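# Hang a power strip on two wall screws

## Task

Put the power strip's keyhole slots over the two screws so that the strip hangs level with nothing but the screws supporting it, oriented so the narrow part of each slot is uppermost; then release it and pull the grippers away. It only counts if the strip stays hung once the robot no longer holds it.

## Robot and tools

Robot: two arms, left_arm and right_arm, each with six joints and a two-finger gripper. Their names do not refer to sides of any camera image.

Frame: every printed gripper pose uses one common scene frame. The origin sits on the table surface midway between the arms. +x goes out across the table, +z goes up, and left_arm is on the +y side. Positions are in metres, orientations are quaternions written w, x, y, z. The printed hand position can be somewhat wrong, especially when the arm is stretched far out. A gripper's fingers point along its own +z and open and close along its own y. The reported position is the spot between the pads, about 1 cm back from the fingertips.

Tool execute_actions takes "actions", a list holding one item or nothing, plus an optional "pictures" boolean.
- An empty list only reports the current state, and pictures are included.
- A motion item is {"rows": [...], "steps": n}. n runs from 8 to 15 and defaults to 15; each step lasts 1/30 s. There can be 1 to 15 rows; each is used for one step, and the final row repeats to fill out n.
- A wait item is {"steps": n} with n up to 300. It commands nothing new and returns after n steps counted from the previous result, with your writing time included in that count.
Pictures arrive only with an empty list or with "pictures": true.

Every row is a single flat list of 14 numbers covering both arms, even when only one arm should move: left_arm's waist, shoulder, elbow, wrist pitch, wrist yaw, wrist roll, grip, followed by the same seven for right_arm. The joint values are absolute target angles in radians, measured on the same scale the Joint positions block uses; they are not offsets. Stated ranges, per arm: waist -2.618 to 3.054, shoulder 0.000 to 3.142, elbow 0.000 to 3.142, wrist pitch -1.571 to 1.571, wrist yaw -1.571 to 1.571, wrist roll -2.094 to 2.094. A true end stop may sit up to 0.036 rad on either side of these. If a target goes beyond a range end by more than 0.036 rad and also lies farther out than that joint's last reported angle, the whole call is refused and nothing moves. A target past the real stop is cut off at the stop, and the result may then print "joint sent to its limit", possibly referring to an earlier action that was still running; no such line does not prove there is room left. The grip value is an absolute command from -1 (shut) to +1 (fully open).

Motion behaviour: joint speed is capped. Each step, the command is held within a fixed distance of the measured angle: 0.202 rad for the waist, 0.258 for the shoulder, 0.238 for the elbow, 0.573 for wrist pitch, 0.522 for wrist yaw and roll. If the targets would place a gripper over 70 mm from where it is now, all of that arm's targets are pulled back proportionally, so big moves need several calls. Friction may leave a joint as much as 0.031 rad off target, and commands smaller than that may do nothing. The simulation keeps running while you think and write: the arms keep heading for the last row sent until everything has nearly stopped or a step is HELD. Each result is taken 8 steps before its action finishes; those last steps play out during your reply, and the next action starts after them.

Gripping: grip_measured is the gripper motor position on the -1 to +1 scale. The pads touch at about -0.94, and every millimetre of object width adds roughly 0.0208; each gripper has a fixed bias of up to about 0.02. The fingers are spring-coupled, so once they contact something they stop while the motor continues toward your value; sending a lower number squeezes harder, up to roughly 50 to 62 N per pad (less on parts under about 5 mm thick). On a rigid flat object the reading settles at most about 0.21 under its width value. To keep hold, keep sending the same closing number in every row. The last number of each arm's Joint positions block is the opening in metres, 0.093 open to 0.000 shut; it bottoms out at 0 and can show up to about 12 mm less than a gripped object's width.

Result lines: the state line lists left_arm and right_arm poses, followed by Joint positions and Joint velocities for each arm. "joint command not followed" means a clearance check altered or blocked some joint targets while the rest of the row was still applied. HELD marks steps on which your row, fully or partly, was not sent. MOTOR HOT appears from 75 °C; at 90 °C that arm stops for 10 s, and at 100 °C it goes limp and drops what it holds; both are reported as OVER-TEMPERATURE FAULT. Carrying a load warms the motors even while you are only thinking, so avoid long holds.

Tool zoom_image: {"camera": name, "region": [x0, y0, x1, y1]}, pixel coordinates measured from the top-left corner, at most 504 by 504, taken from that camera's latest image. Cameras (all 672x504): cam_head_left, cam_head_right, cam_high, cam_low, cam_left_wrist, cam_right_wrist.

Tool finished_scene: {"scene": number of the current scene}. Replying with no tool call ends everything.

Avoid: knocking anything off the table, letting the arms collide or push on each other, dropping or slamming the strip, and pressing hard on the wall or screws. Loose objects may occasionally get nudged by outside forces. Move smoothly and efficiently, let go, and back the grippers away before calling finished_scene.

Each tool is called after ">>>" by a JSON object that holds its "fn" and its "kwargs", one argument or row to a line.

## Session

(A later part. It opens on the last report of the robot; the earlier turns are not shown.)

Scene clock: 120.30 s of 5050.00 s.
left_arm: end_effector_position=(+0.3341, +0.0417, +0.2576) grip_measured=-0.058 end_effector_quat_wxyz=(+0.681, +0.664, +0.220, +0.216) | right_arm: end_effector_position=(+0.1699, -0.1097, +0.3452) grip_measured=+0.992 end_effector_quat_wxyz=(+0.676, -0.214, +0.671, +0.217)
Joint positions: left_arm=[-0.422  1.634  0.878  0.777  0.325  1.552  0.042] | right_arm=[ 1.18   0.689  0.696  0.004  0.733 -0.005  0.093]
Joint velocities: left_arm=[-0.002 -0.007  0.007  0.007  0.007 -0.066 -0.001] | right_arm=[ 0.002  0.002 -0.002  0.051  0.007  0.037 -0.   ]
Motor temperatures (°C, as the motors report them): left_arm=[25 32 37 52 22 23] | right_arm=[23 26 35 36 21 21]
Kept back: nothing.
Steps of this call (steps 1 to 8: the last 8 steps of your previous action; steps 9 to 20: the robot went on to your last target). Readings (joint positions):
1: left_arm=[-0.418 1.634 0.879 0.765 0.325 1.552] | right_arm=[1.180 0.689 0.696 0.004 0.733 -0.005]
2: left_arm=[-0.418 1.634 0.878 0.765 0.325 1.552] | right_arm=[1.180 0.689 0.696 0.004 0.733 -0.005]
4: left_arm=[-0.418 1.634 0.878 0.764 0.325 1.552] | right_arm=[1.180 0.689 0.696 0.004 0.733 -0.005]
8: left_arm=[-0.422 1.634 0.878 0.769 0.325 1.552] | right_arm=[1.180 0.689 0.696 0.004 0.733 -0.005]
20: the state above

>>> {"fn": "execute_actions", "kwargs": {
  "actions": [
    {"rows": [[-0.428,1.604,0.905,0.930,0.316,1.551,-0.3,1.171,0.711,0.715,0.002,0.720,0,1],[-0.426,1.604,0.910,0.925,0.309,1.551,-0.3,1.171,0.711,0.715,0.002,0.720,0,1],[-0.426,1.604,0.915,0.922,0.308,1.551,-0.3,1.171,0.711,0.715,0.002,0.720,0,1],[-0.426,1.604,0.915,0.922,0.309,1.551,-0.3,1.171,0.711,0.715,0.002,0.720,0,1],[-0.426,1.604,0.915,0.922,0.310,1.551,-0.3,1.171,0.711,0.715,0.002,0.720,0,1]], "steps": 10}
  ]
}}

>>> {"fn": "execute_actions", "kwargs": {
  "actions": [
    {"rows": [[-0.426,1.608,0.926,0.919,0.314,1.551,-0.3,1.171,0.711,0.715,0.002,0.720,0,1],[-0.426,1.6110,0.9370,0.917,0.316,1.551,-0.3,1.171,0.711,0.715,0.002,0.720,0,1],[-0.426,1.6170,0.9432,0.917,0.316,1.551,-0.3,1.171,0.711,0.715,0.002,0.720,0,1],[-0.426,1.6200,0.9464,0.917,0.316,1.551,-0.3,1.171,0.711,0.715,0.002,0.720,0,1],[-0.426,1.6230,0.9496,0.917,0.316,1.551,-0.3,1.171,0.711,0.715,0.002,0.720,0,1],[-0.426,1.6260,0.9528,0.917,0.316,1.551,-0.3,1.171,0.711,0.715,0.002,0.720,0,1],[-0.426,1.6290,0.9560,0.917,0.316,1.551,-0.3,1.171,0.711,0.715,0.002,0.720,0,1],[-0.427,1.6320,0.9592,0.917,0.316,1.551,-0.3,1.171,0.711,0.715,0.002,0.720,0,1],[-0.428,1.6350,0.9624,0.917,0.316,1.551,-0.3,1.171,0.711,0.715,0.002,0.720,0,1],[-0.429,1.6380,0.9656,0.917,0.316,1.551,-0.3,1.171,0.711,0.715,0.002,0.720,0,1],[-0.430,1.6410,0.9688,0.917,0.316,1.551,-0.3,1.171,0.711,0.715,0.002,0.720,0,1]], "steps": 11}
  ]
}}

>>> {"fn": "execute_actions", "kwargs": {
  "actions": [
    {"steps": 14}
  ],
  "pictures": true
}}

>>> {"fn": "zoom_image", "kwargs": {
  "camera": "cam_right_wrist",
  "region": [285, 325, 345, 385]
}}

>>> {"fn": "zoom_image", "kwargs": {
  "camera": "cam_right_wrist",
  "region": [295, 190, 355, 270]
}}

Scene clock: 121.80 s of 5050.00 s.
left_arm: end_effector_position=(+0.3342, +0.0417, +0.2576) grip_measured=-0.058 end_effector_quat_wxyz=(+0.681, +0.664, +0.220, +0.216) | right_arm: end_effector_position=(+0.1699, -0.1097, +0.3452) grip_measured=+0.992 end_effector_quat_wxyz=(+0.676, -0.214, +0.671, +0.217)
Joint positions: left_arm=[-0.422  1.634  0.878  0.777  0.325  1.552  0.042] | right_arm=[ 1.18   0.689  0.696  0.004  0.733 -0.005  0.093]
Joint velocities: left_arm=[-0.002 -0.017 -0.007  0.051 -0.051 -0.007 -0.   ] | right_arm=[-0.017 -0.007  0.002  0.051  0.051  0.007  0.   ]
Motor temperatures (°C, as the motors report them): left_arm=[25 32 37 53 22 23] | right_arm=[23 26 35 36 21 21]
Steps of this call (steps 1 to 15: the robot went on to your last target; steps 16 to 43: nothing new was sent; steps 44 to 45: the first 2 steps of this action). Readings (joint positions):
44: left_arm=[-0.422 1.634 0.878 0.777 0.325 1.552] | right_arm=[1.180 0.689 0.696 0.004 0.733 -0.005]
45: the state above

Scene clock: 122.17 s of 5050.00 s.
left_arm: end_effector_position=(+0.3346, +0.0420, +0.2576) grip_measured=-0.058 end_effector_quat_wxyz=(+0.680, +0.664, +0.221, +0.217) | right_arm: end_effector_position=(+0.1699, -0.1097, +0.3452) grip_measured=+0.992 end_effector_quat_wxyz=(+0.676, -0.214, +0.671, +0.217)
Joint positions: left_arm=[-0.422  1.634  0.878  0.777  0.322  1.552  0.042] | right_arm=[ 1.18   0.689  0.696  0.004  0.733 -0.005  0.093]
Joint velocities: left_arm=[-0.002 -0.002 -0.027 -0.095 -0.037  0.022 -0.001] | right_arm=[ 0.002  0.007 -0.002  0.022 -0.007 -0.022 -0.   ]
Motor temperatures (°C, as the motors report them): left_arm=[25 32 37 53 22 23] | right_arm=[23 26 36 36 21 21]
Steps of this call (steps 1 to 8: the last 8 steps of your previous action; steps 9 to 11: the first 3 steps of this action). Readings (joint positions):
9: left_arm=[-0.422 1.634 0.878 0.777 0.322 1.552] | right_arm=[1.180 0.689 0.696 0.004 0.733 -0.005]
10: left_arm=[-0.422 1.634 0.878 0.777 0.322 1.552] | right_arm=[1.180 0.689 0.696 0.004 0.733 -0.005]
11: the state above

Scene clock: 122.63 s of 5050.00 s.
left_arm: end_effector_position=(+0.3402, +0.0375, +0.2568) grip_measured=-0.058 end_effector_quat_wxyz=(+0.680, +0.665, +0.220, +0.216) | right_arm: end_effector_position=(+0.1699, -0.1097, +0.3452) grip_measured=+0.992 end_effector_quat_wxyz=(+0.676, -0.214, +0.671, +0.217)
Joint positions: left_arm=[-0.422  1.662  0.906  0.776  0.325  1.552  0.042] | right_arm=[ 1.18   0.689  0.696  0.004  0.733 -0.005  0.093]
Joint velocities: left_arm=[ 0.012  0.007  0.002 -0.037 -0.037 -0.022 -0.   ] | right_arm=[-0.002  0.007 -0.002  0.007  0.022 -0.081 -0.001]
Motor temperatures (°C, as the motors report them): left_arm=[25 32 37 53 22 23] | right_arm=[23 26 36 36 21 21]
Kept back: nothing.
Steps of this call (steps 1 to 8: the last 8 steps of your previous action; steps 9 to 14: the robot went on to your last target). Readings (joint positions):
1: left_arm=[-0.422 1.634 0.878 0.777 0.322 1.552] | right_arm=[1.180 0.689 0.696 0.004 0.733 -0.005]
2: left_arm=[-0.422 1.635 0.879 0.777 0.322 1.552] | right_arm=[1.180 0.689 0.696 0.004 0.733 -0.005]
4: left_arm=[-0.422 1.642 0.886 0.776 0.322 1.552] | right_arm=[1.180 0.689 0.696 0.004 0.733 -0.005]
8: left_arm=[-0.422 1.658 0.901 0.776 0.323 1.552] | right_arm=[1.180 0.689 0.696 0.004 0.733 -0.005]
14: the state above

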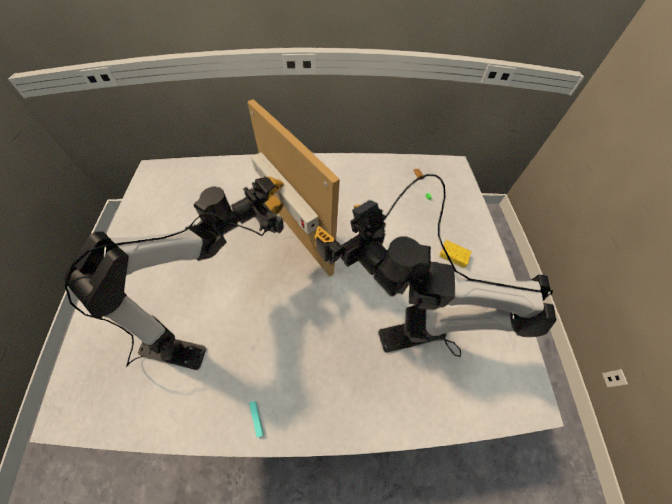

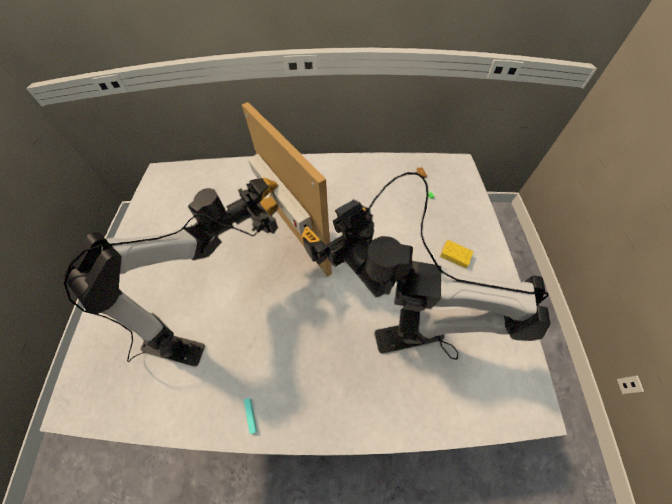

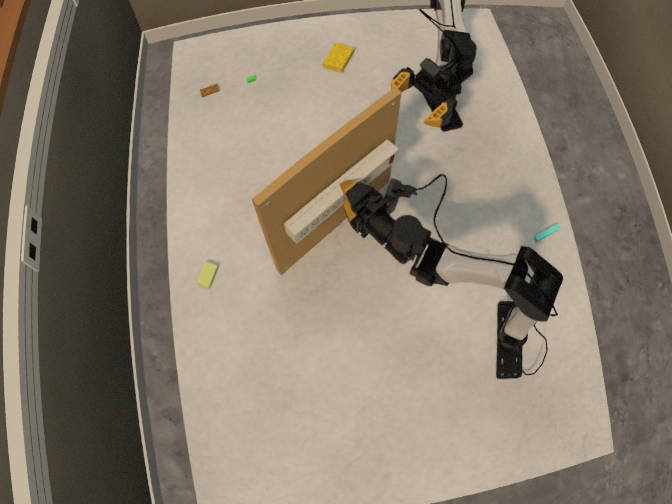

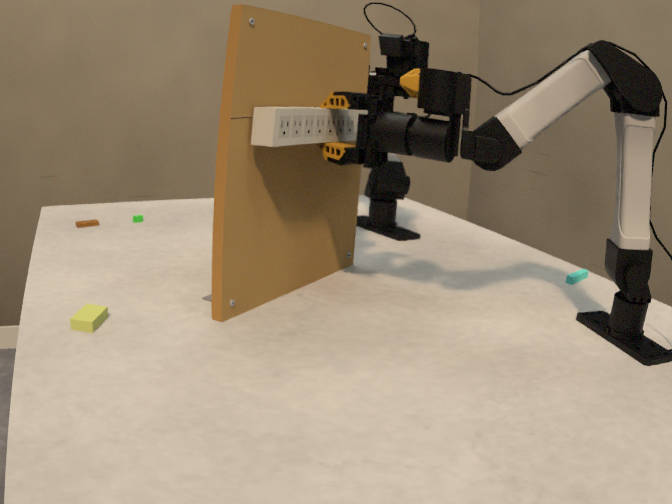

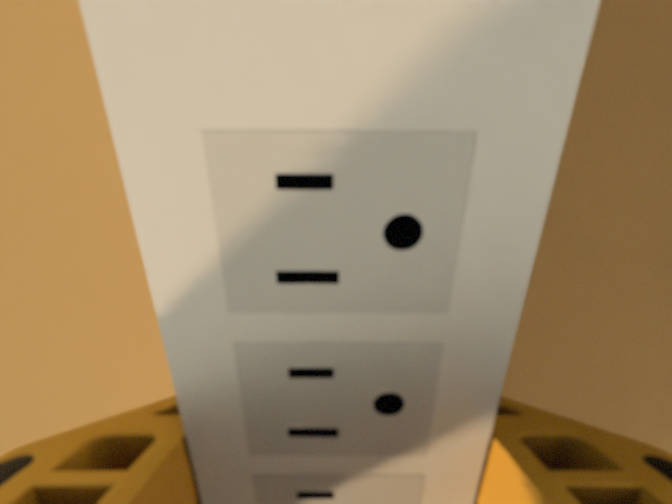

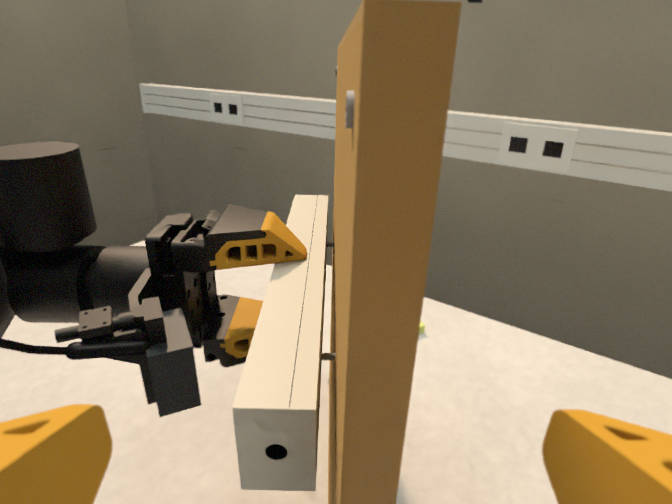

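Region (285, 325, 345, 385) of cam_right_wrist's 672x504 image, scaled by 8.400, with more detail than that image has.

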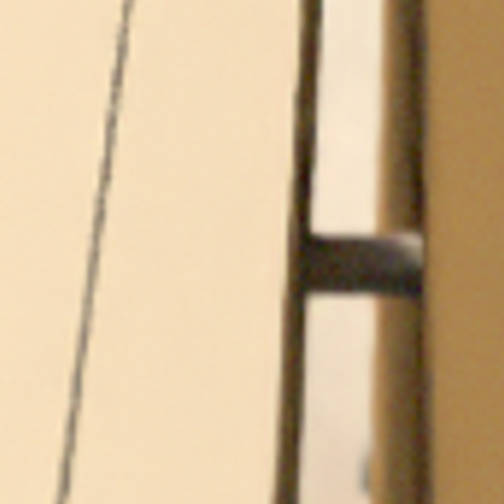

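Region (295, 190, 355, 270) of cam_right_wrist's 672x504 image, scaled by 6.300, with more detail than that image has; it fills the left 378 columns of this view, and the rest is white.

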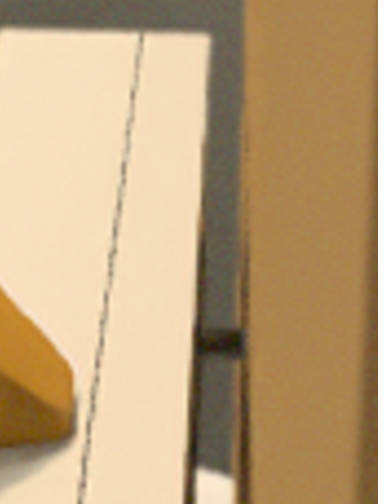

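>>> {"fn": "execute_actions", "kwargs": {
  "actions": [
    {"rows": [[-0.435,1.6410,0.9688,0.917,0.310,1.551,-0.3,1.171,0.711,0.715,0.002,0.720,0,1],[-0.439,1.6440,0.9715,0.917,0.306,1.551,-0.3,1.171,0.711,0.715,0.002,0.720,0,1],[-0.440,1.6470,0.9745,0.917,0.303,1.551,-0.3,1.171,0.711,0.715,0.002,0.720,0,1],[-0.441,1.6500,0.9776,0.917,0.300,1.551,-0.3,1.171,0.711,0.715,0.002,0.720,0,1],[-0.442,1.6530,0.9807,0.917,0.297,1.551,-0.3,1.171,0.711,0.715,0.002,0.720,0,1],[-0.443,1.6560,0.9838,0.917,0.294,1.551,-0.3,1.171,0.711,0.715,0.002,0.720,0,1],[-0.444,1.6590,0.9869,0.917,0.292,1.551,-0.3,1.171,0.711,0.715,0.002,0.720,0,1],[-0.445,1.6620,0.9900,0.917,0.290,1.551,-0.3,1.171,0.711,0.715,0.002,0.720,0,1],[-0.446,1.6650,0.9931,0.917,0.290,1.551,-0.3,1.171,0.711,0.715,0.002,0.720,0,1],[-0.447,1.6680,0.9962,0.917,0.290,1.551,-0.3,1.171,0.711,0.715,0.002,0.720,0,1],[-0.447,1.6710,0.9993,0.917,0.290,1.551,-0.3,1.171,0.711,0.715,0.002,0.720,0,1]], "steps": 11}
  ]
}}

>>> {"fn": "execute_actions", "kwargs": {
  "actions": [
    {"steps": 15}
  ],
  "pictures": true
}}

>>> {"fn": "zoom_image", "kwargs": {
  "camera": "cam_right_wrist",
  "region": [270, 180, 390, 440]
}}

Scene clock: 123.60 s of 5050.00 s.
left_arm: end_effector_position=(+0.3399, +0.0369, +0.2567) grip_measured=-0.058 end_effector_quat_wxyz=(+0.680, +0.665, +0.221, +0.217) | right_arm: end_effector_position=(+0.1699, -0.1097, +0.3452) grip_measured=+0.992 end_effector_quat_wxyz=(+0.676, -0.214, +0.671, +0.217)
Joint positions: left_arm=[-0.425  1.662  0.906  0.776  0.322  1.552  0.042] | right_arm=[ 1.18   0.689  0.696  0.004  0.733 -0.005  0.093]
Joint velocities: left_arm=[-0.066  0.046 -0.007 -0.022 -0.051  0.037 -0.001] | right_arm=[-0.002  0.027 -0.012 -0.007  0.007 -0.095 -0.002]
Motor temperatures (°C, as the motors report them): left_arm=[25 33 37 53 22 23] | right_arm=[23 26 36 36 21 21]
Steps of this call (steps 1 to 26: the robot went on to your last target; steps 27 to 29: the first 3 steps of this action). Readings (joint positions):
27: left_arm=[-0.423 1.662 0.906 0.776 0.325 1.552] | right_arm=[1.180 0.689 0.696 0.004 0.733 -0.005]
28: left_arm=[-0.423 1.662 0.906 0.776 0.324 1.552] | right_arm=[1.180 0.689 0.696 0.004 0.733 -0.005]
29: the state above

Scene clock: 124.10 s of 5050.00 s.
left_arm: end_effector_position=(+0.3441, +0.0309, +0.2559) grip_measured=-0.058 end_effector_quat_wxyz=(+0.680, +0.664, +0.223, +0.218) | right_arm: end_effector_position=(+0.1699, -0.1097, +0.3452) grip_measured=+0.992 end_effector_quat_wxyz=(+0.676, -0.214, +0.671, +0.217)
Joint positions: left_arm=[-0.434  1.688  0.932  0.776  0.307  1.552  0.042] | right_arm=[ 1.18   0.689  0.696  0.004  0.733 -0.005  0.093]
Joint velocities: left_arm=[ 0.002  0.002 -0.002 -0.022  0.007 -0.007  0.   ] | right_arm=[ 0.002  0.002  0.012 -0.022 -0.051 -0.037  0.001]
Motor temperatures (°C, as the motors report them): left_arm=[25 33 38 53 22 23] | right_arm=[23 26 36 36 21 21]
Kept back: nothing.
Steps of this call (steps 1 to 8: the last 8 steps of your previous action; steps 9 to 15: the robot went on to your last target). Readings (joint positions):
1: left_arm=[-0.426 1.664 0.908 0.776 0.320 1.552] | right_arm=[1.180 0.689 0.696 0.004 0.733 -0.005]
2: left_arm=[-0.427 1.667 0.911 0.776 0.318 1.552] | right_arm=[1.180 0.689 0.696 0.004 0.733 -0.005]
4: left_arm=[-0.430 1.675 0.919 0.776 0.314 1.552] | right_arm=[1.180 0.689 0.696 0.004 0.733 -0.005]
8: left_arm=[-0.434 1.688 0.932 0.776 0.307 1.552] | right_arm=[1.180 0.689 0.696 0.004 0.733 -0.005]
15: the state above

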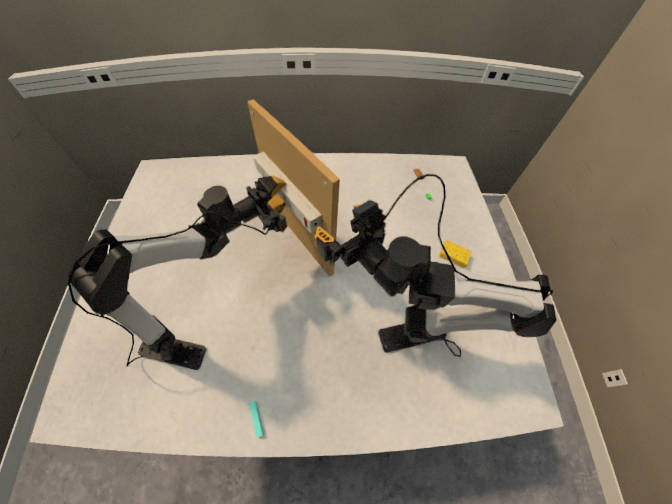

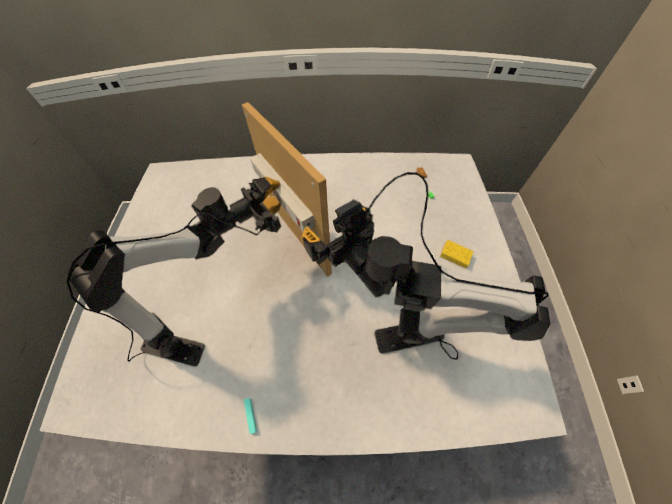

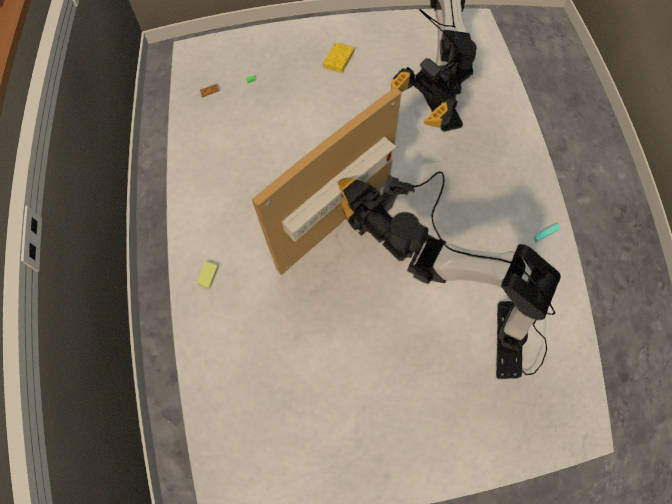

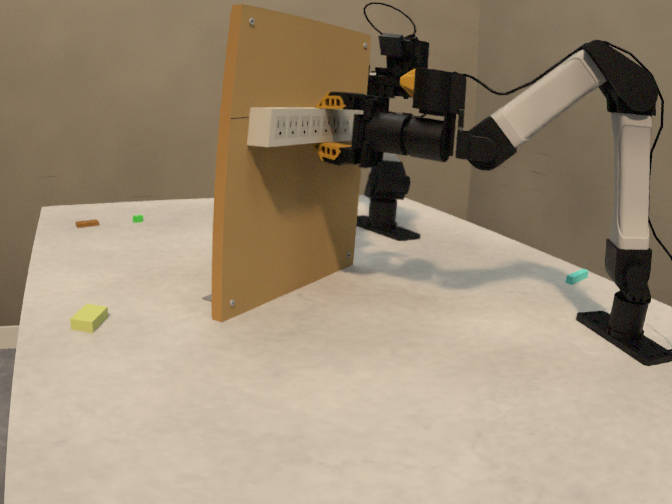

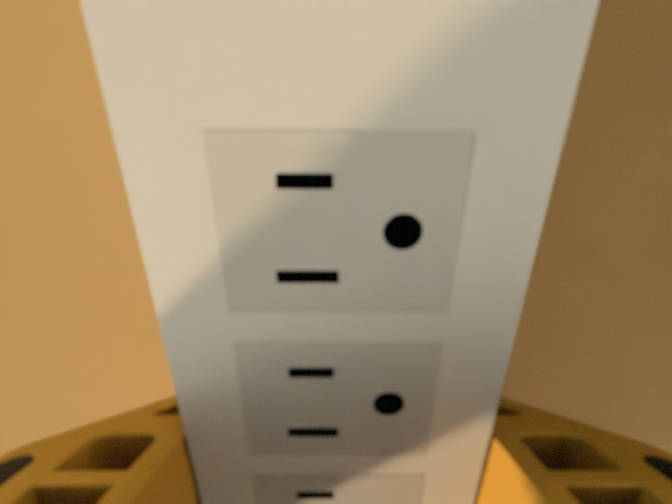

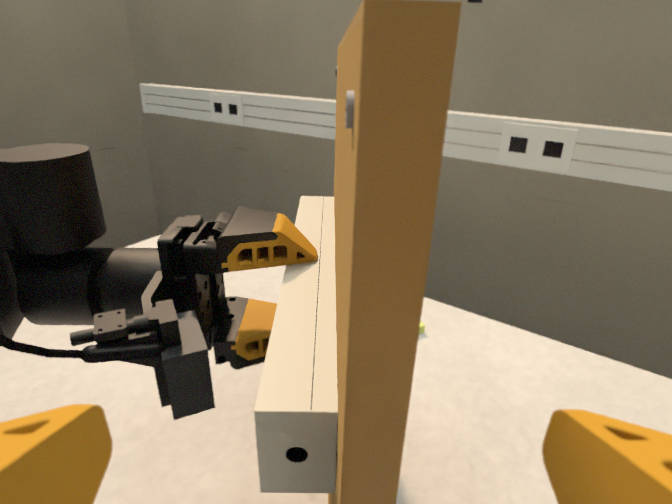

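Region (270, 180, 390, 440) of cam_right_wrist's 672x504 image, scaled by 1.938, with more detail than that image has; it fills the left 233 columns of this view, and the rest is white.

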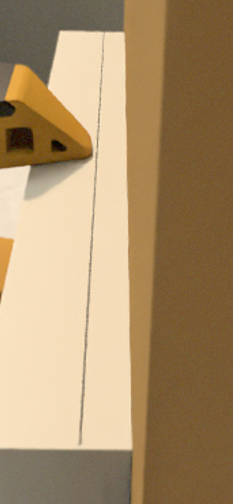

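>>> {"fn": "execute_actions", "kwargs": {
  "actions": [
    {"rows": [[-0.443,1.668,0.985,0.919,0.296,1.552,-0.3,1.171,0.709,0.713,0.002,0.720,0,1],[-0.439,1.666,0.970,0.921,0.301,1.552,-0.3,1.171,0.705,0.709,0.002,0.720,0,1],[-0.436,1.666,0.957,0.923,0.305,1.553,-0.3,1.171,0.698,0.702,0.002,0.720,0,1],[-0.436,1.667,0.948,0.925,0.305,1.553,-0.3,1.171,0.689,0.692,0.002,0.720,0,1],[-0.436,1.669,0.945,0.928,0.305,1.554,-0.3,1.171,0.677,0.681,0.002,0.720,0,1],[-0.436,1.671,0.9427,0.931,0.305,1.554,-0.3,1.171,0.663,0.667,0.002,0.720,0,1],[-0.436,1.673,0.9404,0.934,0.305,1.555,-0.3,1.171,0.647,0.651,0.002,0.720,0,1],[-0.436,1.675,0.9381,0.937,0.305,1.555,-0.3,1.171,0.630,0.633,0.002,0.720,0,1],[-0.436,1.677,0.9358,0.939,0.305,1.556,-0.3,1.171,0.611,0.615,0.002,0.720,0,1],[-0.436,1.679,0.9335,0.941,0.305,1.556,-0.3,1.171,0.591,0.594,0.002,0.720,0,1],[-0.436,1.681,0.9312,0.943,0.305,1.557,-0.3,1.173,0.571,0.573,0.002,0.718,0,1],[-0.436,1.683,0.9289,0.944,0.305,1.557,-0.3,1.177,0.549,0.551,0.002,0.711,0,1],[-0.436,1.685,0.9266,0.945,0.305,1.558,-0.3,1.185,0.526,0.529,0.002,0.701,0,1],[-0.436,1.687,0.9245,0.945,0.305,1.558,-0.3,1.195,0.504,0.506,0.002,0.687,0,1],[-0.436,1.688,0.9235,0.945,0.305,1.558,-0.3,1.207,0.481,0.483,0.002,0.670,0,1]], "steps": 15}
  ]
}}

>>> {"fn": "execute_actions", "kwargs": {
  "actions": [
    {"rows": [[-0.436,1.688,0.9235,0.945,0.305,1.558,-0.3,1.220,0.457,0.459,0.002,0.651,0,1],[-0.436,1.688,0.9235,0.945,0.305,1.558,-0.3,1.236,0.435,0.436,0.002,0.630,0,1],[-0.436,1.688,0.9235,0.945,0.305,1.558,-0.3,1.252,0.412,0.414,0.002,0.607,0,1],[-0.436,1.688,0.9235,0.945,0.305,1.558,-0.3,1.268,0.390,0.392,0.002,0.584,0,1],[-0.436,1.688,0.9235,0.945,0.305,1.558,-0.3,1.286,0.370,0.371,0.002,0.560,0,1],[-0.436,1.688,0.9235,0.945,0.305,1.558,-0.3,1.303,0.350,0.350,0.002,0.536,0,1],[-0.436,1.688,0.9235,0.945,0.305,1.558,-0.3,1.319,0.331,0.332,0.002,0.513,0,1],[-0.436,1.688,0.9235,0.945,0.305,1.558,-0.3,1.335,0.314,0.314,0.002,0.490,0,1],[-0.436,1.688,0.9235,0.945,0.305,1.558,-0.3,1.351,0.298,0.298,0.002,0.469,0,1],[-0.436,1.688,0.9235,0.945,0.305,1.558,-0.3,1.364,0.284,0.284,0.002,0.450,0,1],[-0.436,1.688,0.9235,0.945,0.305,1.558,-0.3,1.376,0.272,0.273,0.002,0.433,0,1],[-0.436,1.688,0.9235,0.945,0.305,1.558,-0.3,1.386,0.263,0.263,0.002,0.419,0,1],[-0.436,1.688,0.9235,0.945,0.305,1.558,-0.3,1.394,0.256,0.256,0.002,0.409,0,1],[-0.436,1.688,0.9235,0.945,0.305,1.558,-0.3,1.398,0.252,0.252,0.002,0.402,0,1],[-0.436,1.688,0.9235,0.945,0.305,1.558,-0.3,1.400,0.250,0.250,0.002,0.400,0,1]], "steps": 15}
  ],
  "pictures": true
}}

>>> {"fn": "zoom_image", "kwargs": {
  "camera": "cam_low",
  "region": [220, 80, 380, 180]
}}

Scene clock: 127.07 s of 5050.00 s.
left_arm: end_effector_position=(+0.3439, +0.0310, +0.2557) grip_measured=-0.058 end_effector_quat_wxyz=(+0.680, +0.664, +0.222, +0.219) | right_arm: end_effector_position=(+0.1698, -0.1101, +0.3428) grip_measured=+0.992 end_effector_quat_wxyz=(+0.675, -0.215, +0.672, +0.216)
Joint positions: left_arm=[-0.434  1.688  0.929  0.779  0.307  1.553  0.042] | right_arm=[ 1.18   0.685  0.688  0.005  0.733 -0.005  0.093]
Joint velocities: left_arm=[ 0.007  0.007 -0.051  0.037 -0.066  0.007 -0.   ] | right_arm=[ 0.002 -0.188 -0.242  0.007  0.022 -0.037 -0.001]
Motor temperatures (°C, as the motors report them): left_arm=[25 33 38 54 22 23] | right_arm=[23 26 36 36 21 21]
Steps of this call (steps 1 to 15: the robot went on to your last target; steps 16 to 82: nothing new was sent; steps 83 to 89: the first 7 steps of this action). Readings (joint positions):
83: left_arm=[-0.434 1.688 0.932 0.776 0.307 1.552] | right_arm=[1.180 0.689 0.696 0.004 0.733 -0.005]
84: left_arm=[-0.434 1.688 0.932 0.776 0.307 1.552] | right_arm=[1.180 0.689 0.696 0.004 0.733 -0.005]
86: left_arm=[-0.434 1.688 0.932 0.776 0.307 1.552] | right_arm=[1.180 0.689 0.696 0.004 0.733 -0.005]
89: the state above

Scene clock: 127.57 s of 5050.00 s.
left_arm: end_effector_position=(+0.3439, +0.0311, +0.2427) grip_measured=-0.058 end_effector_quat_wxyz=(+0.675, +0.669, +0.224, +0.217) | right_arm: end_effector_position=(+0.1268, -0.1198, +0.2694) grip_measured=+0.992 end_effector_quat_wxyz=(+0.645, -0.292, +0.646, +0.285)
Joint positions: left_arm=[-0.434  1.706  0.909  0.802  0.307  1.557  0.042] | right_arm=[ 1.282  0.382  0.377 -0.001  0.612 -0.005  0.093]
Joint velocities: left_arm=[ 0.002 -0.002 -0.002  0.022  0.007 -0.007  0.   ] | right_arm=[ 0.496 -0.569 -0.593 -0.007 -0.535 -0.022 -0.001]
Motor temperatures (°C, as the motors report them): left_arm=[25 33 38 54 22 23] | right_arm=[23 26 36 36 21 21]
Steps of this call (steps 1 to 8: the last 8 steps of your previous action; steps 9 to 15: the first 7 steps of this action). Readings (joint positions):
9: left_arm=[-0.434 1.705 0.911 0.799 0.307 1.557] | right_arm=[1.192 0.515 0.511 0.001 0.709 -0.005]
10: left_arm=[-0.434 1.706 0.909 0.800 0.307 1.557] | right_arm=[1.203 0.491 0.488 0.001 0.698 -0.005]
12: left_arm=[-0.434 1.706 0.909 0.802 0.307 1.557] | right_arm=[1.232 0.445 0.442 0.001 0.669 -0.005]
15: the state above

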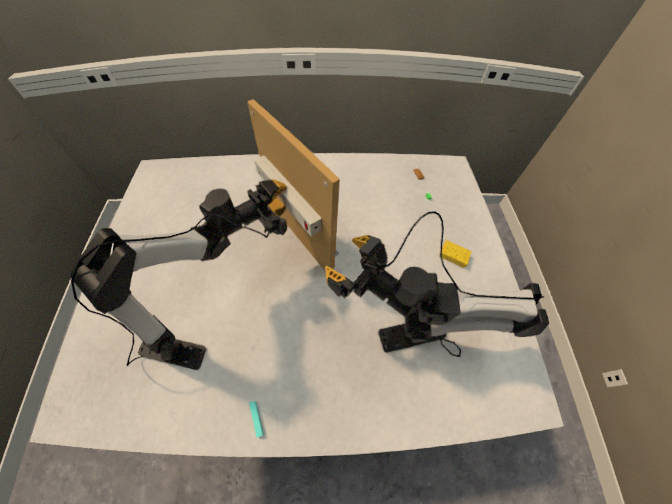

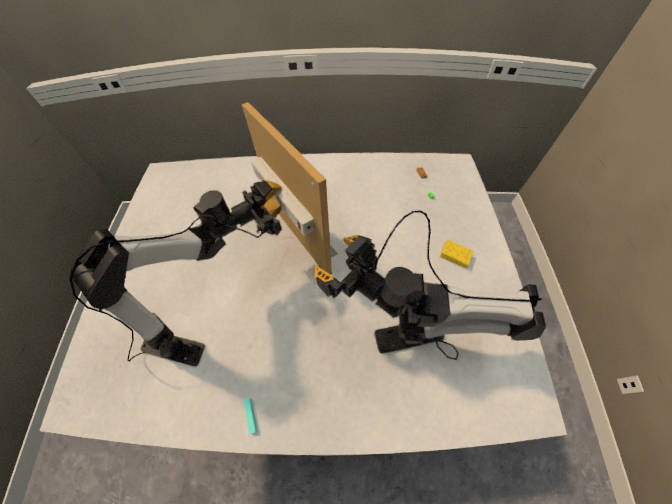

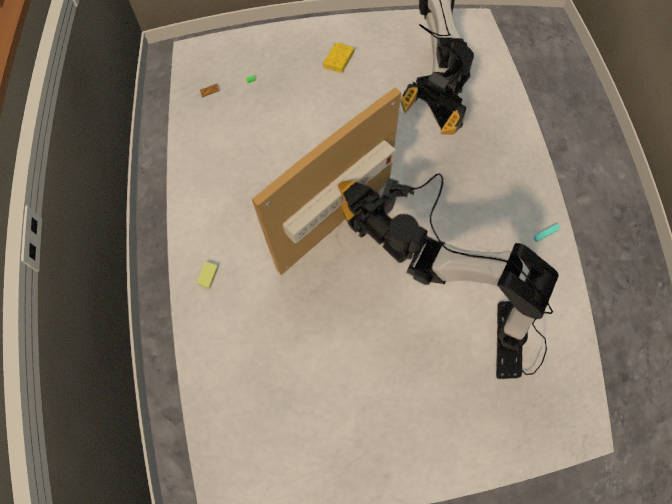

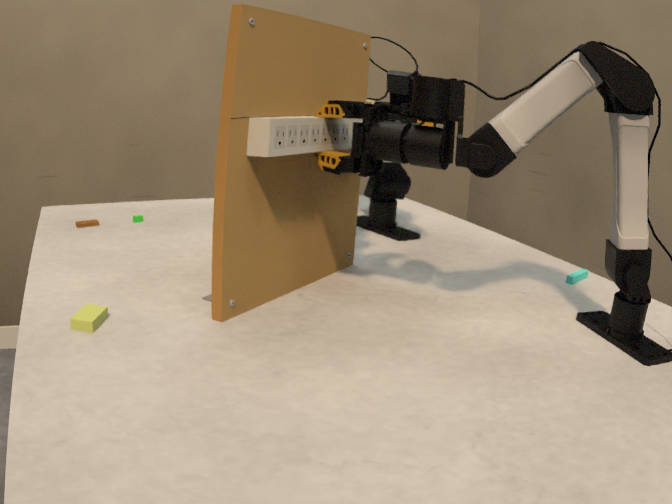

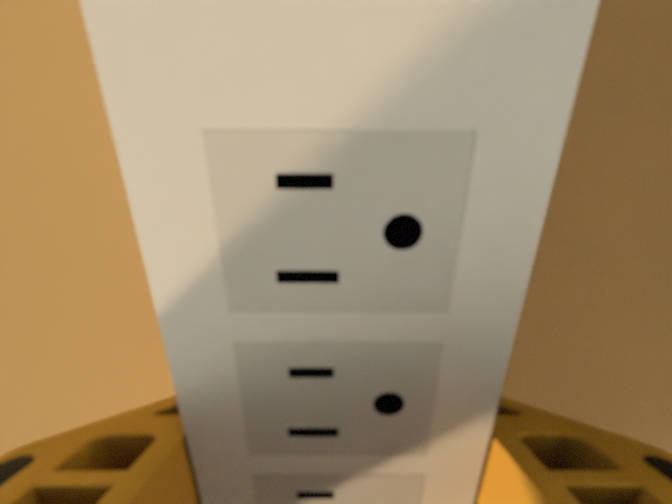

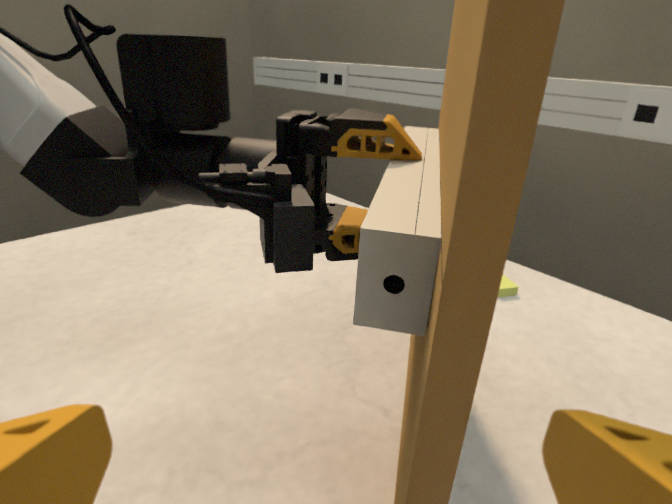

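Region (220, 80, 380, 180) of cam_low's 672x504 image, scaled by 3.150, with more detail than that image has; it fills the top 315 rows of this view, and the rest is white.

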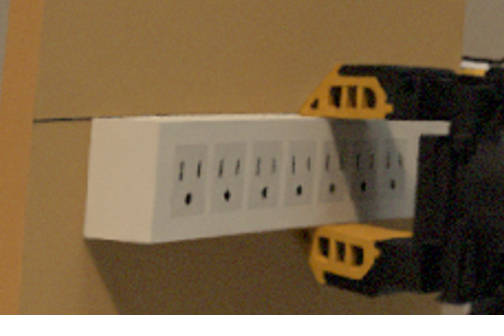

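>>> {"fn": "execute_actions", "kwargs": {
  "actions": [
    {"rows": [[-0.435,1.690,0.922,0.930,0.306,1.557,-0.3,1.400,0.250,0.250,0.002,0.400,0,1],[-0.435,1.692,0.921,0.912,0.306,1.557,-0.3,1.400,0.250,0.250,0.002,0.400,0,1],[-0.435,1.694,0.919,0.893,0.306,1.557,-0.3,1.400,0.250,0.250,0.002,0.400,0,1],[-0.434,1.696,0.918,0.874,0.307,1.557,-0.3,1.400,0.250,0.250,0.002,0.400,0,1],[-0.434,1.698,0.916,0.855,0.307,1.557,-0.3,1.400,0.250,0.250,0.002,0.400,0,1],[-0.434,1.700,0.914,0.836,0.307,1.557,-0.3,1.400,0.250,0.250,0.002,0.400,0,1],[-0.434,1.702,0.912,0.818,0.307,1.557,-0.3,1.400,0.250,0.250,0.002,0.400,0,1],[-0.434,1.704,0.910,0.803,0.307,1.557,-0.3,1.400,0.250,0.250,0.002,0.400,0,1],[-0.434,1.705,0.909,0.798,0.307,1.557,-0.3,1.400,0.250,0.250,0.002,0.400,0,1],[-0.434,1.705,0.909,0.798,0.307,1.557,0.0,1.400,0.250,0.250,0.002,0.400,0,1],[-0.434,1.705,0.909,0.800,0.307,1.557,0.2,1.400,0.250,0.250,0.002,0.400,0,1],[-0.434,1.705,0.909,0.800,0.307,1.557,0.5,1.400,0.250,0.250,0.002,0.400,0,1],[-0.434,1.705,0.909,0.801,0.307,1.557,0.8,1.400,0.250,0.250,0.002,0.400,0,1],[-0.434,1.705,0.909,0.802,0.307,1.557,1,1.400,0.250,0.250,0.002,0.400,0,1],[-0.434,1.705,0.909,0.802,0.307,1.557,1,1.400,0.250,0.250,0.002,0.400,0,1]], "steps": 15}
  ]
}}

>>> {"fn": "execute_actions", "kwargs": {
  "actions": [
    {"rows": [[-0.434,1.705,0.909,0.802,0.307,1.557,1,1.400,0.250,0.250,0.002,0.400,0,1],[-0.434,1.704,0.906,0.803,0.307,1.557,1,1.400,0.250,0.250,0.002,0.400,0,1],[-0.434,1.698,0.898,0.804,0.307,1.557,1,1.400,0.250,0.250,0.002,0.400,0,1],[-0.434,1.688,0.886,0.807,0.307,1.557,1,1.400,0.250,0.250,0.002,0.400,0,1],[-0.434,1.674,0.869,0.809,0.307,1.557,1,1.400,0.250,0.250,0.002,0.400,0,1],[-0.434,1.657,0.849,0.812,0.307,1.557,1,1.400,0.250,0.250,0.002,0.400,0,1],[-0.434,1.637,0.826,0.815,0.307,1.557,1,1.400,0.250,0.250,0.002,0.400,0,1],[-0.434,1.614,0.801,0.817,0.307,1.557,1,1.400,0.250,0.250,0.002,0.400,0,1],[-0.434,1.588,0.774,0.818,0.307,1.557,1,1.400,0.250,0.250,0.002,0.400,0,1],[-0.434,1.559,0.745,0.818,0.307,1.557,1,1.400,0.250,0.250,0.002,0.400,0,1],[-0.434,1.528,0.716,0.816,0.307,1.557,1,1.400,0.250,0.250,0.002,0.400,0,1],[-0.434,1.495,0.686,0.813,0.307,1.557,1,1.400,0.250,0.250,0.002,0.400,0,1],[-0.434,1.461,0.657,0.808,0.307,1.557,1,1.400,0.250,0.250,0.002,0.400,0,1],[-0.434,1.425,0.628,0.801,0.307,1.557,1,1.400,0.250,0.250,0.002,0.400,0,1],[-0.434,1.388,0.599,0.793,0.307,1.557,1,1.400,0.250,0.250,0.002,0.400,0,1]], "steps": 15}
  ]
}}

>>> {"fn": "execute_actions", "kwargs": {
  "actions": [
    {"rows": [[-0.434,1.352,0.572,0.783,0.307,1.557,1,1.400,0.250,0.250,0.002,0.400,0,1],[-0.434,1.315,0.547,0.772,0.307,1.557,1,1.400,0.250,0.250,0.002,0.400,0,1],[-0.434,1.279,0.523,0.760,0.307,1.557,1,1.400,0.250,0.250,0.002,0.400,0,1],[-0.434,1.245,0.502,0.748,0.307,1.557,1,1.400,0.250,0.250,0.002,0.400,0,1],[-0.434,1.213,0.482,0.736,0.307,1.557,1,1.400,0.250,0.250,0.002,0.400,0,1],[-0.434,1.184,0.465,0.724,0.307,1.557,1,1.400,0.250,0.250,0.002,0.400,0,1],[-0.434,1.159,0.451,0.713,0.307,1.557,1,1.400,0.250,0.250,0.002,0.400,0,1],[-0.434,1.138,0.440,0.703,0.307,1.557,1,1.400,0.250,0.250,0.002,0.400,0,1],[-0.434,1.122,0.431,0.696,0.307,1.557,1,1.400,0.250,0.250,0.002,0.400,0,1],[-0.434,1.112,0.426,0.692,0.307,1.557,1,1.400,0.250,0.250,0.002,0.400,0,1],[-0.434,1.109,0.424,0.690,0.307,1.557,1,1.400,0.250,0.250,0.002,0.400,0,1]], "steps": 11}
  ]
}}

>>> {"fn": "execute_actions", "kwargs": {
  "actions": [
    {"steps": 12}
  ],
  "pictures": true
}}

>>> {"fn": "zoom_image", "kwargs": {
  "camera": "cam_low",
  "region": [220, 80, 400, 180]
}}

Scene clock: 130.70 s of 5050.00 s.
left_arm: end_effector_position=(+0.3439, +0.0311, +0.2410) grip_measured=-0.058 end_effector_quat_wxyz=(+0.672, +0.671, +0.226, +0.216) | right_arm: end_effector_position=(+0.0730, -0.1001, +0.2380) grip_measured=+0.992 end_effector_quat_wxyz=(+0.592, -0.390, +0.596, +0.378)
Joint positions: left_arm=[-0.434  1.706  0.909  0.794  0.307  1.558  0.042] | right_arm=[ 1.391  0.27   0.26  -0.005  0.413 -0.005  0.093]
Joint velocities: left_arm=[-0.027 -0.007  0.002 -0.022 -0.022 -0.022 -0.001] | right_arm=[-0.007  0.007  0.012 -0.007 -0.022  0.037  0.   ]
Motor temperatures (°C, as the motors report them): left_arm=[25 33 38 54 22 23] | right_arm=[23 26 36 36 21 21]
Steps of this call (steps 1 to 8: the last 8 steps of your previous action; steps 9 to 30: the robot went on to your last target; steps 31 to 87: nothing new was sent; steps 88 to 94: the first 7 steps of this action). Readings (joint positions):
88: left_arm=[-0.434 1.706 0.909 0.802 0.307 1.557] | right_arm=[1.391 0.270 0.260 -0.005 0.413 -0.005]
89: left_arm=[-0.434 1.706 0.909 0.801 0.307 1.557] | right_arm=[1.391 0.270 0.260 -0.005 0.413 -0.005]
91: left_arm=[-0.434 1.706 0.909 0.798 0.307 1.558] | right_arm=[1.391 0.270 0.260 -0.005 0.413 -0.005]
94: the state above

Scene clock: 131.20 s of 5050.00 s.
left_arm: end_effector_position=(+0.3390, +0.0347, +0.2374) grip_measured=+1.000 end_effector_quat_wxyz=(+0.670, +0.674, +0.227, +0.214) | right_arm: end_effector_position=(+0.0730, -0.1001, +0.2380) grip_measured=+0.992 end_effector_quat_wxyz=(+0.592, -0.390, +0.596, +0.378)
Joint positions: left_arm=[-0.434  1.689  0.881  0.795  0.307  1.559  0.093] | right_arm=[ 1.391  0.27   0.26  -0.005  0.413 -0.005  0.093]
Joint velocities: left_arm=[-0.007 -0.369 -0.559 -0.022 -0.051  0.037  0.   ] | right_arm=[-0.002  0.007 -0.002  0.007 -0.095 -0.066 -0.   ]
Motor temperatures (°C, as the motors report them): left_arm=[25 33 38 54 22 23] | right_arm=[23 26 36 36 21 21]
Steps of this call (steps 1 to 8: the last 8 steps of your previous action; steps 9 to 15: the first 7 steps of this action). Readings (joint positions):
9: left_arm=[-0.434 1.706 0.909 0.793 0.307 1.559] | right_arm=[1.391 0.270 0.260 -0.005 0.413 -0.005]
10: left_arm=[-0.434 1.706 0.909 0.793 0.307 1.559] | right_arm=[1.391 0.270 0.260 -0.005 0.413 -0.005]
12: left_arm=[-0.434 1.706 0.909 0.793 0.307 1.559] | right_arm=[1.391 0.270 0.260 -0.005 0.413 -0.005]
15: the state above

Scene clock: 131.57 s of 5050.00 s.
left_arm: end_effector_position=(+0.2723, +0.0833, +0.2439) grip_measured=+1.000 end_effector_quat_wxyz=(+0.675, +0.669, +0.223, +0.218) | right_arm: end_effector_position=(+0.0730, -0.1001, +0.2380) grip_measured=+0.992 end_effector_quat_wxyz=(+0.592, -0.390, +0.596, +0.378)
Joint positions: left_arm=[-0.434  1.359  0.582  0.783  0.307  1.559  0.093] | right_arm=[ 1.391  0.27   0.26  -0.005  0.413 -0.005  0.093]
Joint velocities: left_arm=[ 0.002 -1.096 -0.716 -0.154  0.11  -0.066  0.   ] | right_arm=[-0.002  0.002 -0.002 -0.051  0.066 -0.051 -0.001]
Motor temperatures (°C, as the motors report them): left_arm=[25 33 37 54 22 23] | right_arm=[23 26 36 36 21 21]
Steps of this call (steps 1 to 8: the last 8 steps of your previous action; steps 9 to 11: the first 3 steps of this action). Readings (joint positions):
9: left_arm=[-0.434 1.435 0.634 0.791 0.307 1.559] | right_arm=[1.391 0.270 0.260 -0.005 0.413 -0.005]
10: left_arm=[-0.434 1.397 0.607 0.787 0.307 1.559] | right_arm=[1.391 0.270 0.260 -0.005 0.413 -0.005]
11: the state above

Scene clock: 131.97 s of 5050.00 s.
left_arm: end_effector_position=(+0.2341, +0.1111, +0.2488) grip_measured=+1.000 end_effector_quat_wxyz=(+0.679, +0.664, +0.220, +0.221) | right_arm: end_effector_position=(+0.0730, -0.1001, +0.2380) grip_measured=+0.992 end_effector_quat_wxyz=(+0.592, -0.390, +0.596, +0.378)
Joint positions: left_arm=[-0.434  1.124  0.442  0.704  0.307  1.559  0.093] | right_arm=[ 1.391  0.27   0.26  -0.005  0.413 -0.005  0.093]
Joint velocities: left_arm=[-0.022 -0.012 -0.042 -0.168 -0.007 -0.037  0.   ] | right_arm=[-0.002 -0.012  0.002  0.007 -0.022 -0.066 -0.   ]
Motor temperatures (°C, as the motors report them): left_arm=[25 33 37 54 22 23] | right_arm=[23 26 36 36 21 21]
Kept back: nothing.
Steps of this call (steps 1 to 8: the last 8 steps of your previous action; steps 9 to 12: the robot went on to your last target). Readings (joint positions):
1: left_arm=[-0.434 1.322 0.558 0.777 0.307 1.559] | right_arm=[1.391 0.270 0.260 -0.005 0.413 -0.005]
2: left_arm=[-0.434 1.285 0.535 0.770 0.307 1.559] | right_arm=[1.391 0.270 0.260 -0.005 0.413 -0.005]
4: left_arm=[-0.434 1.220 0.497 0.755 0.307 1.559] | right_arm=[1.391 0.270 0.260 -0.005 0.413 -0.005]
8: left_arm=[-0.434 1.136 0.449 0.723 0.307 1.559] | right_arm=[1.391 0.270 0.260 -0.005 0.413 -0.005]
12: the state above

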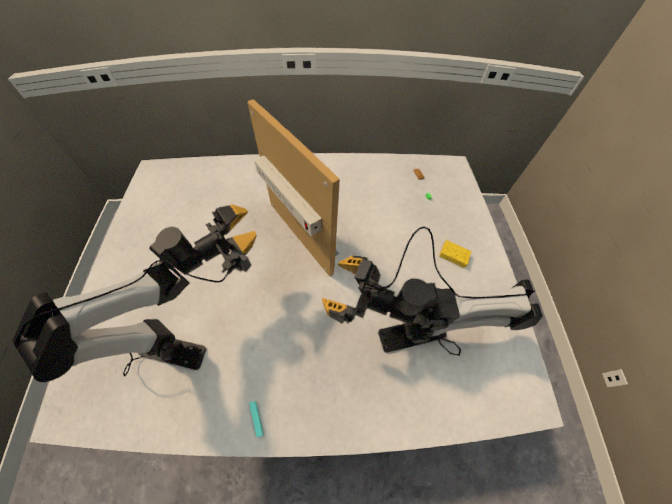

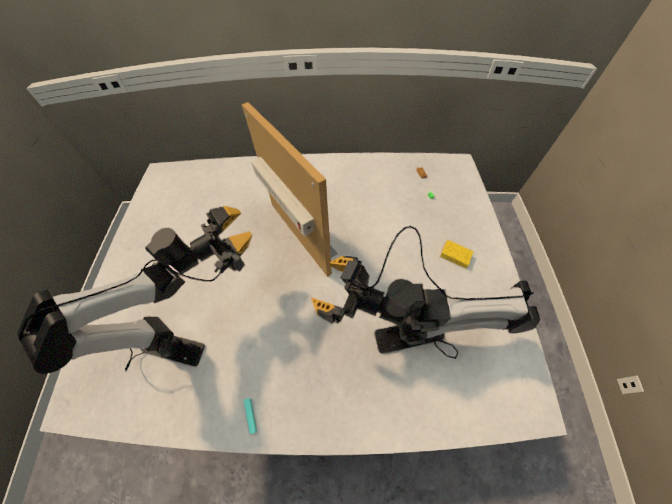

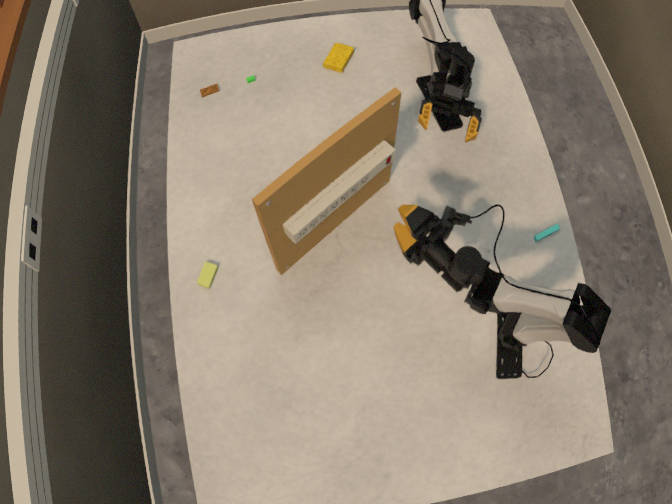

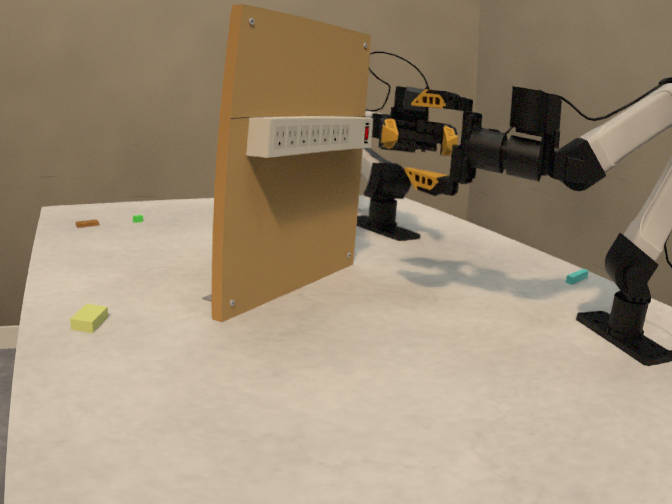

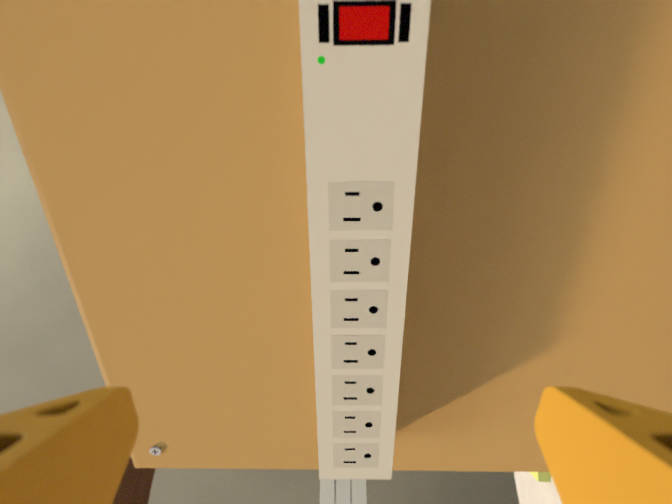

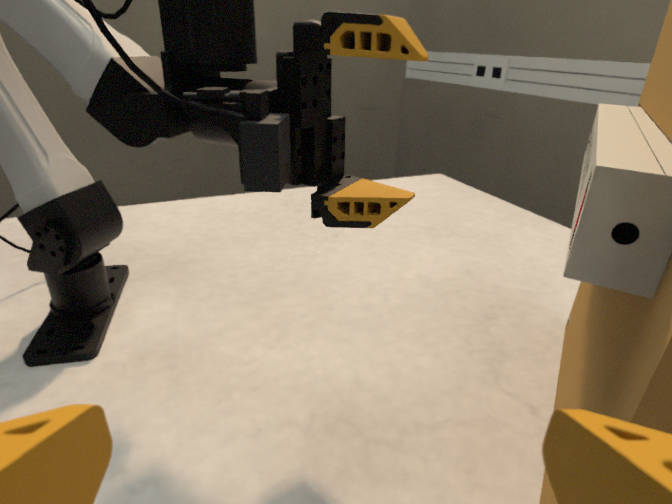

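Region (220, 80, 400, 180) of cam_low's 672x504 image, scaled by 2.800, with more detail than that image has.

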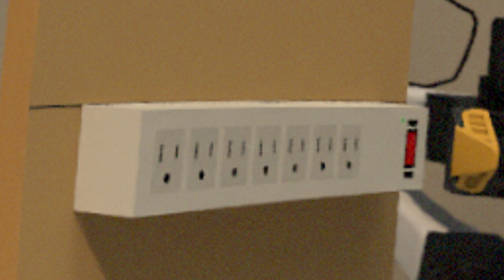

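>>> {"fn": "execute_actions", "kwargs": {
  "actions": [
    {"rows": [[-0.434,1.102,0.421,0.686,0.307,1.557,1,1.403,0.250,0.250,0.002,0.390,0,0.8],[-0.434,1.085,0.414,0.676,0.307,1.557,1,1.411,0.250,0.250,0.002,0.365,0,0.6],[-0.434,1.060,0.404,0.661,0.307,1.557,1,1.423,0.250,0.250,0.002,0.330,0,0.4],[-0.434,1.028,0.391,0.642,0.307,1.557,1,1.439,0.250,0.250,0.002,0.288,0,0.2],[-0.434,0.992,0.377,0.620,0.307,1.557,1,1.456,0.250,0.250,0.002,0.243,0,0.0],[-0.434,0.955,0.362,0.598,0.307,1.557,1,1.475,0.250,0.250,0.002,0.198,0,-0.2],[-0.434,0.918,0.347,0.576,0.307,1.557,1,1.494,0.250,0.250,0.002,0.155,0,-0.4],[-0.434,0.882,0.333,0.554,0.307,1.557,1,1.511,0.250,0.250,0.002,0.117,0,-0.5],[-0.434,0.850,0.320,0.535,0.307,1.557,1,1.527,0.250,0.250,0.002,0.086,0,-0.5],[-0.434,0.825,0.310,0.520,0.307,1.557,1,1.539,0.250,0.250,0.002,0.064,0,-0.5],[-0.434,0.808,0.303,0.510,0.307,1.557,1,1.547,0.250,0.250,0.002,0.053,0,-0.5],[-0.434,0.800,0.300,0.505,0.307,1.557,1,1.550,0.250,0.250,0.002,0.050,0,-0.5]], "steps": 12}
  ]
}}

>>> {"fn": "execute_actions", "kwargs": {
  "actions": [
    {"steps": 16}
  ]
}}

>>> {"fn": "finished_scene", "kwargs": {
  "scene": 2
}}

Scene clock: 132.77 s of 5050.00 s.
left_arm: end_effector_position=(+0.2300, +0.1141, +0.2446) grip_measured=+1.000 end_effector_quat_wxyz=(+0.674, +0.669, +0.224, +0.217) | right_arm: end_effector_position=(+0.0647, -0.0972, +0.2380) grip_measured=+0.316 end_effector_quat_wxyz=(+0.583, -0.404, +0.587, +0.392)
Joint positions: left_arm=[-0.434  1.096  0.428  0.671  0.307  1.559  0.093] | right_arm=[ 1.406  0.27   0.26  -0.005  0.383 -0.005  0.06 ]
Joint velocities: left_arm=[-0.002 -0.613 -0.281 -0.315  0.007  0.022  0.   ] | right_arm=[ 0.315 -0.002 -0.007 -0.095 -0.564  0.051 -0.235]
Motor temperatures (°C, as the motors report them): left_arm=[25 33 37 53 22 23] | right_arm=[23 26 36 36 21 21]
Steps of this call (steps 1 to 20: the robot went on to your last target; steps 21 to 24: the first 4 steps of this action). Readings (joint positions):
21: left_arm=[-0.434 1.124 0.441 0.688 0.307 1.559] | right_arm=[1.391 0.270 0.260 -0.005 0.412 -0.005]
22: left_arm=[-0.434 1.122 0.441 0.685 0.307 1.559] | right_arm=[1.392 0.270 0.260 -0.005 0.408 -0.005]
24: the state above

Scene clock: 133.30 s of 5050.00 s.
left_arm: end_effector_position=(+0.1925, +0.1414, +0.2451) grip_measured=+1.000 end_effector_quat_wxyz=(+0.678, +0.666, +0.221, +0.220) | right_arm: end_effector_position=(-0.0196, -0.0866, +0.2378) grip_measured=-0.498 end_effector_quat_wxyz=(+0.482, -0.521, +0.486, +0.511)
Joint positions: left_arm=[-0.434  0.813  0.316  0.513  0.307  1.559  0.093] | right_arm=[ 1.541  0.27   0.26  -0.005  0.077 -0.005  0.021]
Joint velocities: left_arm=[-0.002 -0.007 -0.007 -0.139  0.022  0.037  0.   ] | right_arm=[ 0.002 -0.007 -0.007  0.037 -0.081  0.007 -0.   ]
Motor temperatures (°C, as the motors report them): left_arm=[25 33 37 53 22 23] | right_arm=[23 26 36 36 21 21]
Kept back: nothing.
Steps of this call (steps 1 to 8: the last 8 steps of your previous action; steps 9 to 16: the robot went on to your last target). Readings (joint positions):
1: left_arm=[-0.434 1.071 0.417 0.660 0.307 1.559] | right_arm=[1.419 0.270 0.260 -0.005 0.361 -0.005]
2: left_arm=[-0.434 1.038 0.403 0.646 0.307 1.559] | right_arm=[1.435 0.270 0.260 -0.005 0.335 -0.005]
4: left_arm=[-0.434 0.964 0.373 0.617 0.307 1.559] | right_arm=[1.472 0.270 0.260 -0.005 0.271 -0.005]
8: left_arm=[-0.434 0.836 0.329 0.563 0.307 1.559] | right_arm=[1.531 0.270 0.260 -0.005 0.153 -0.005]
16: the state above

The scene is finished: the task was done.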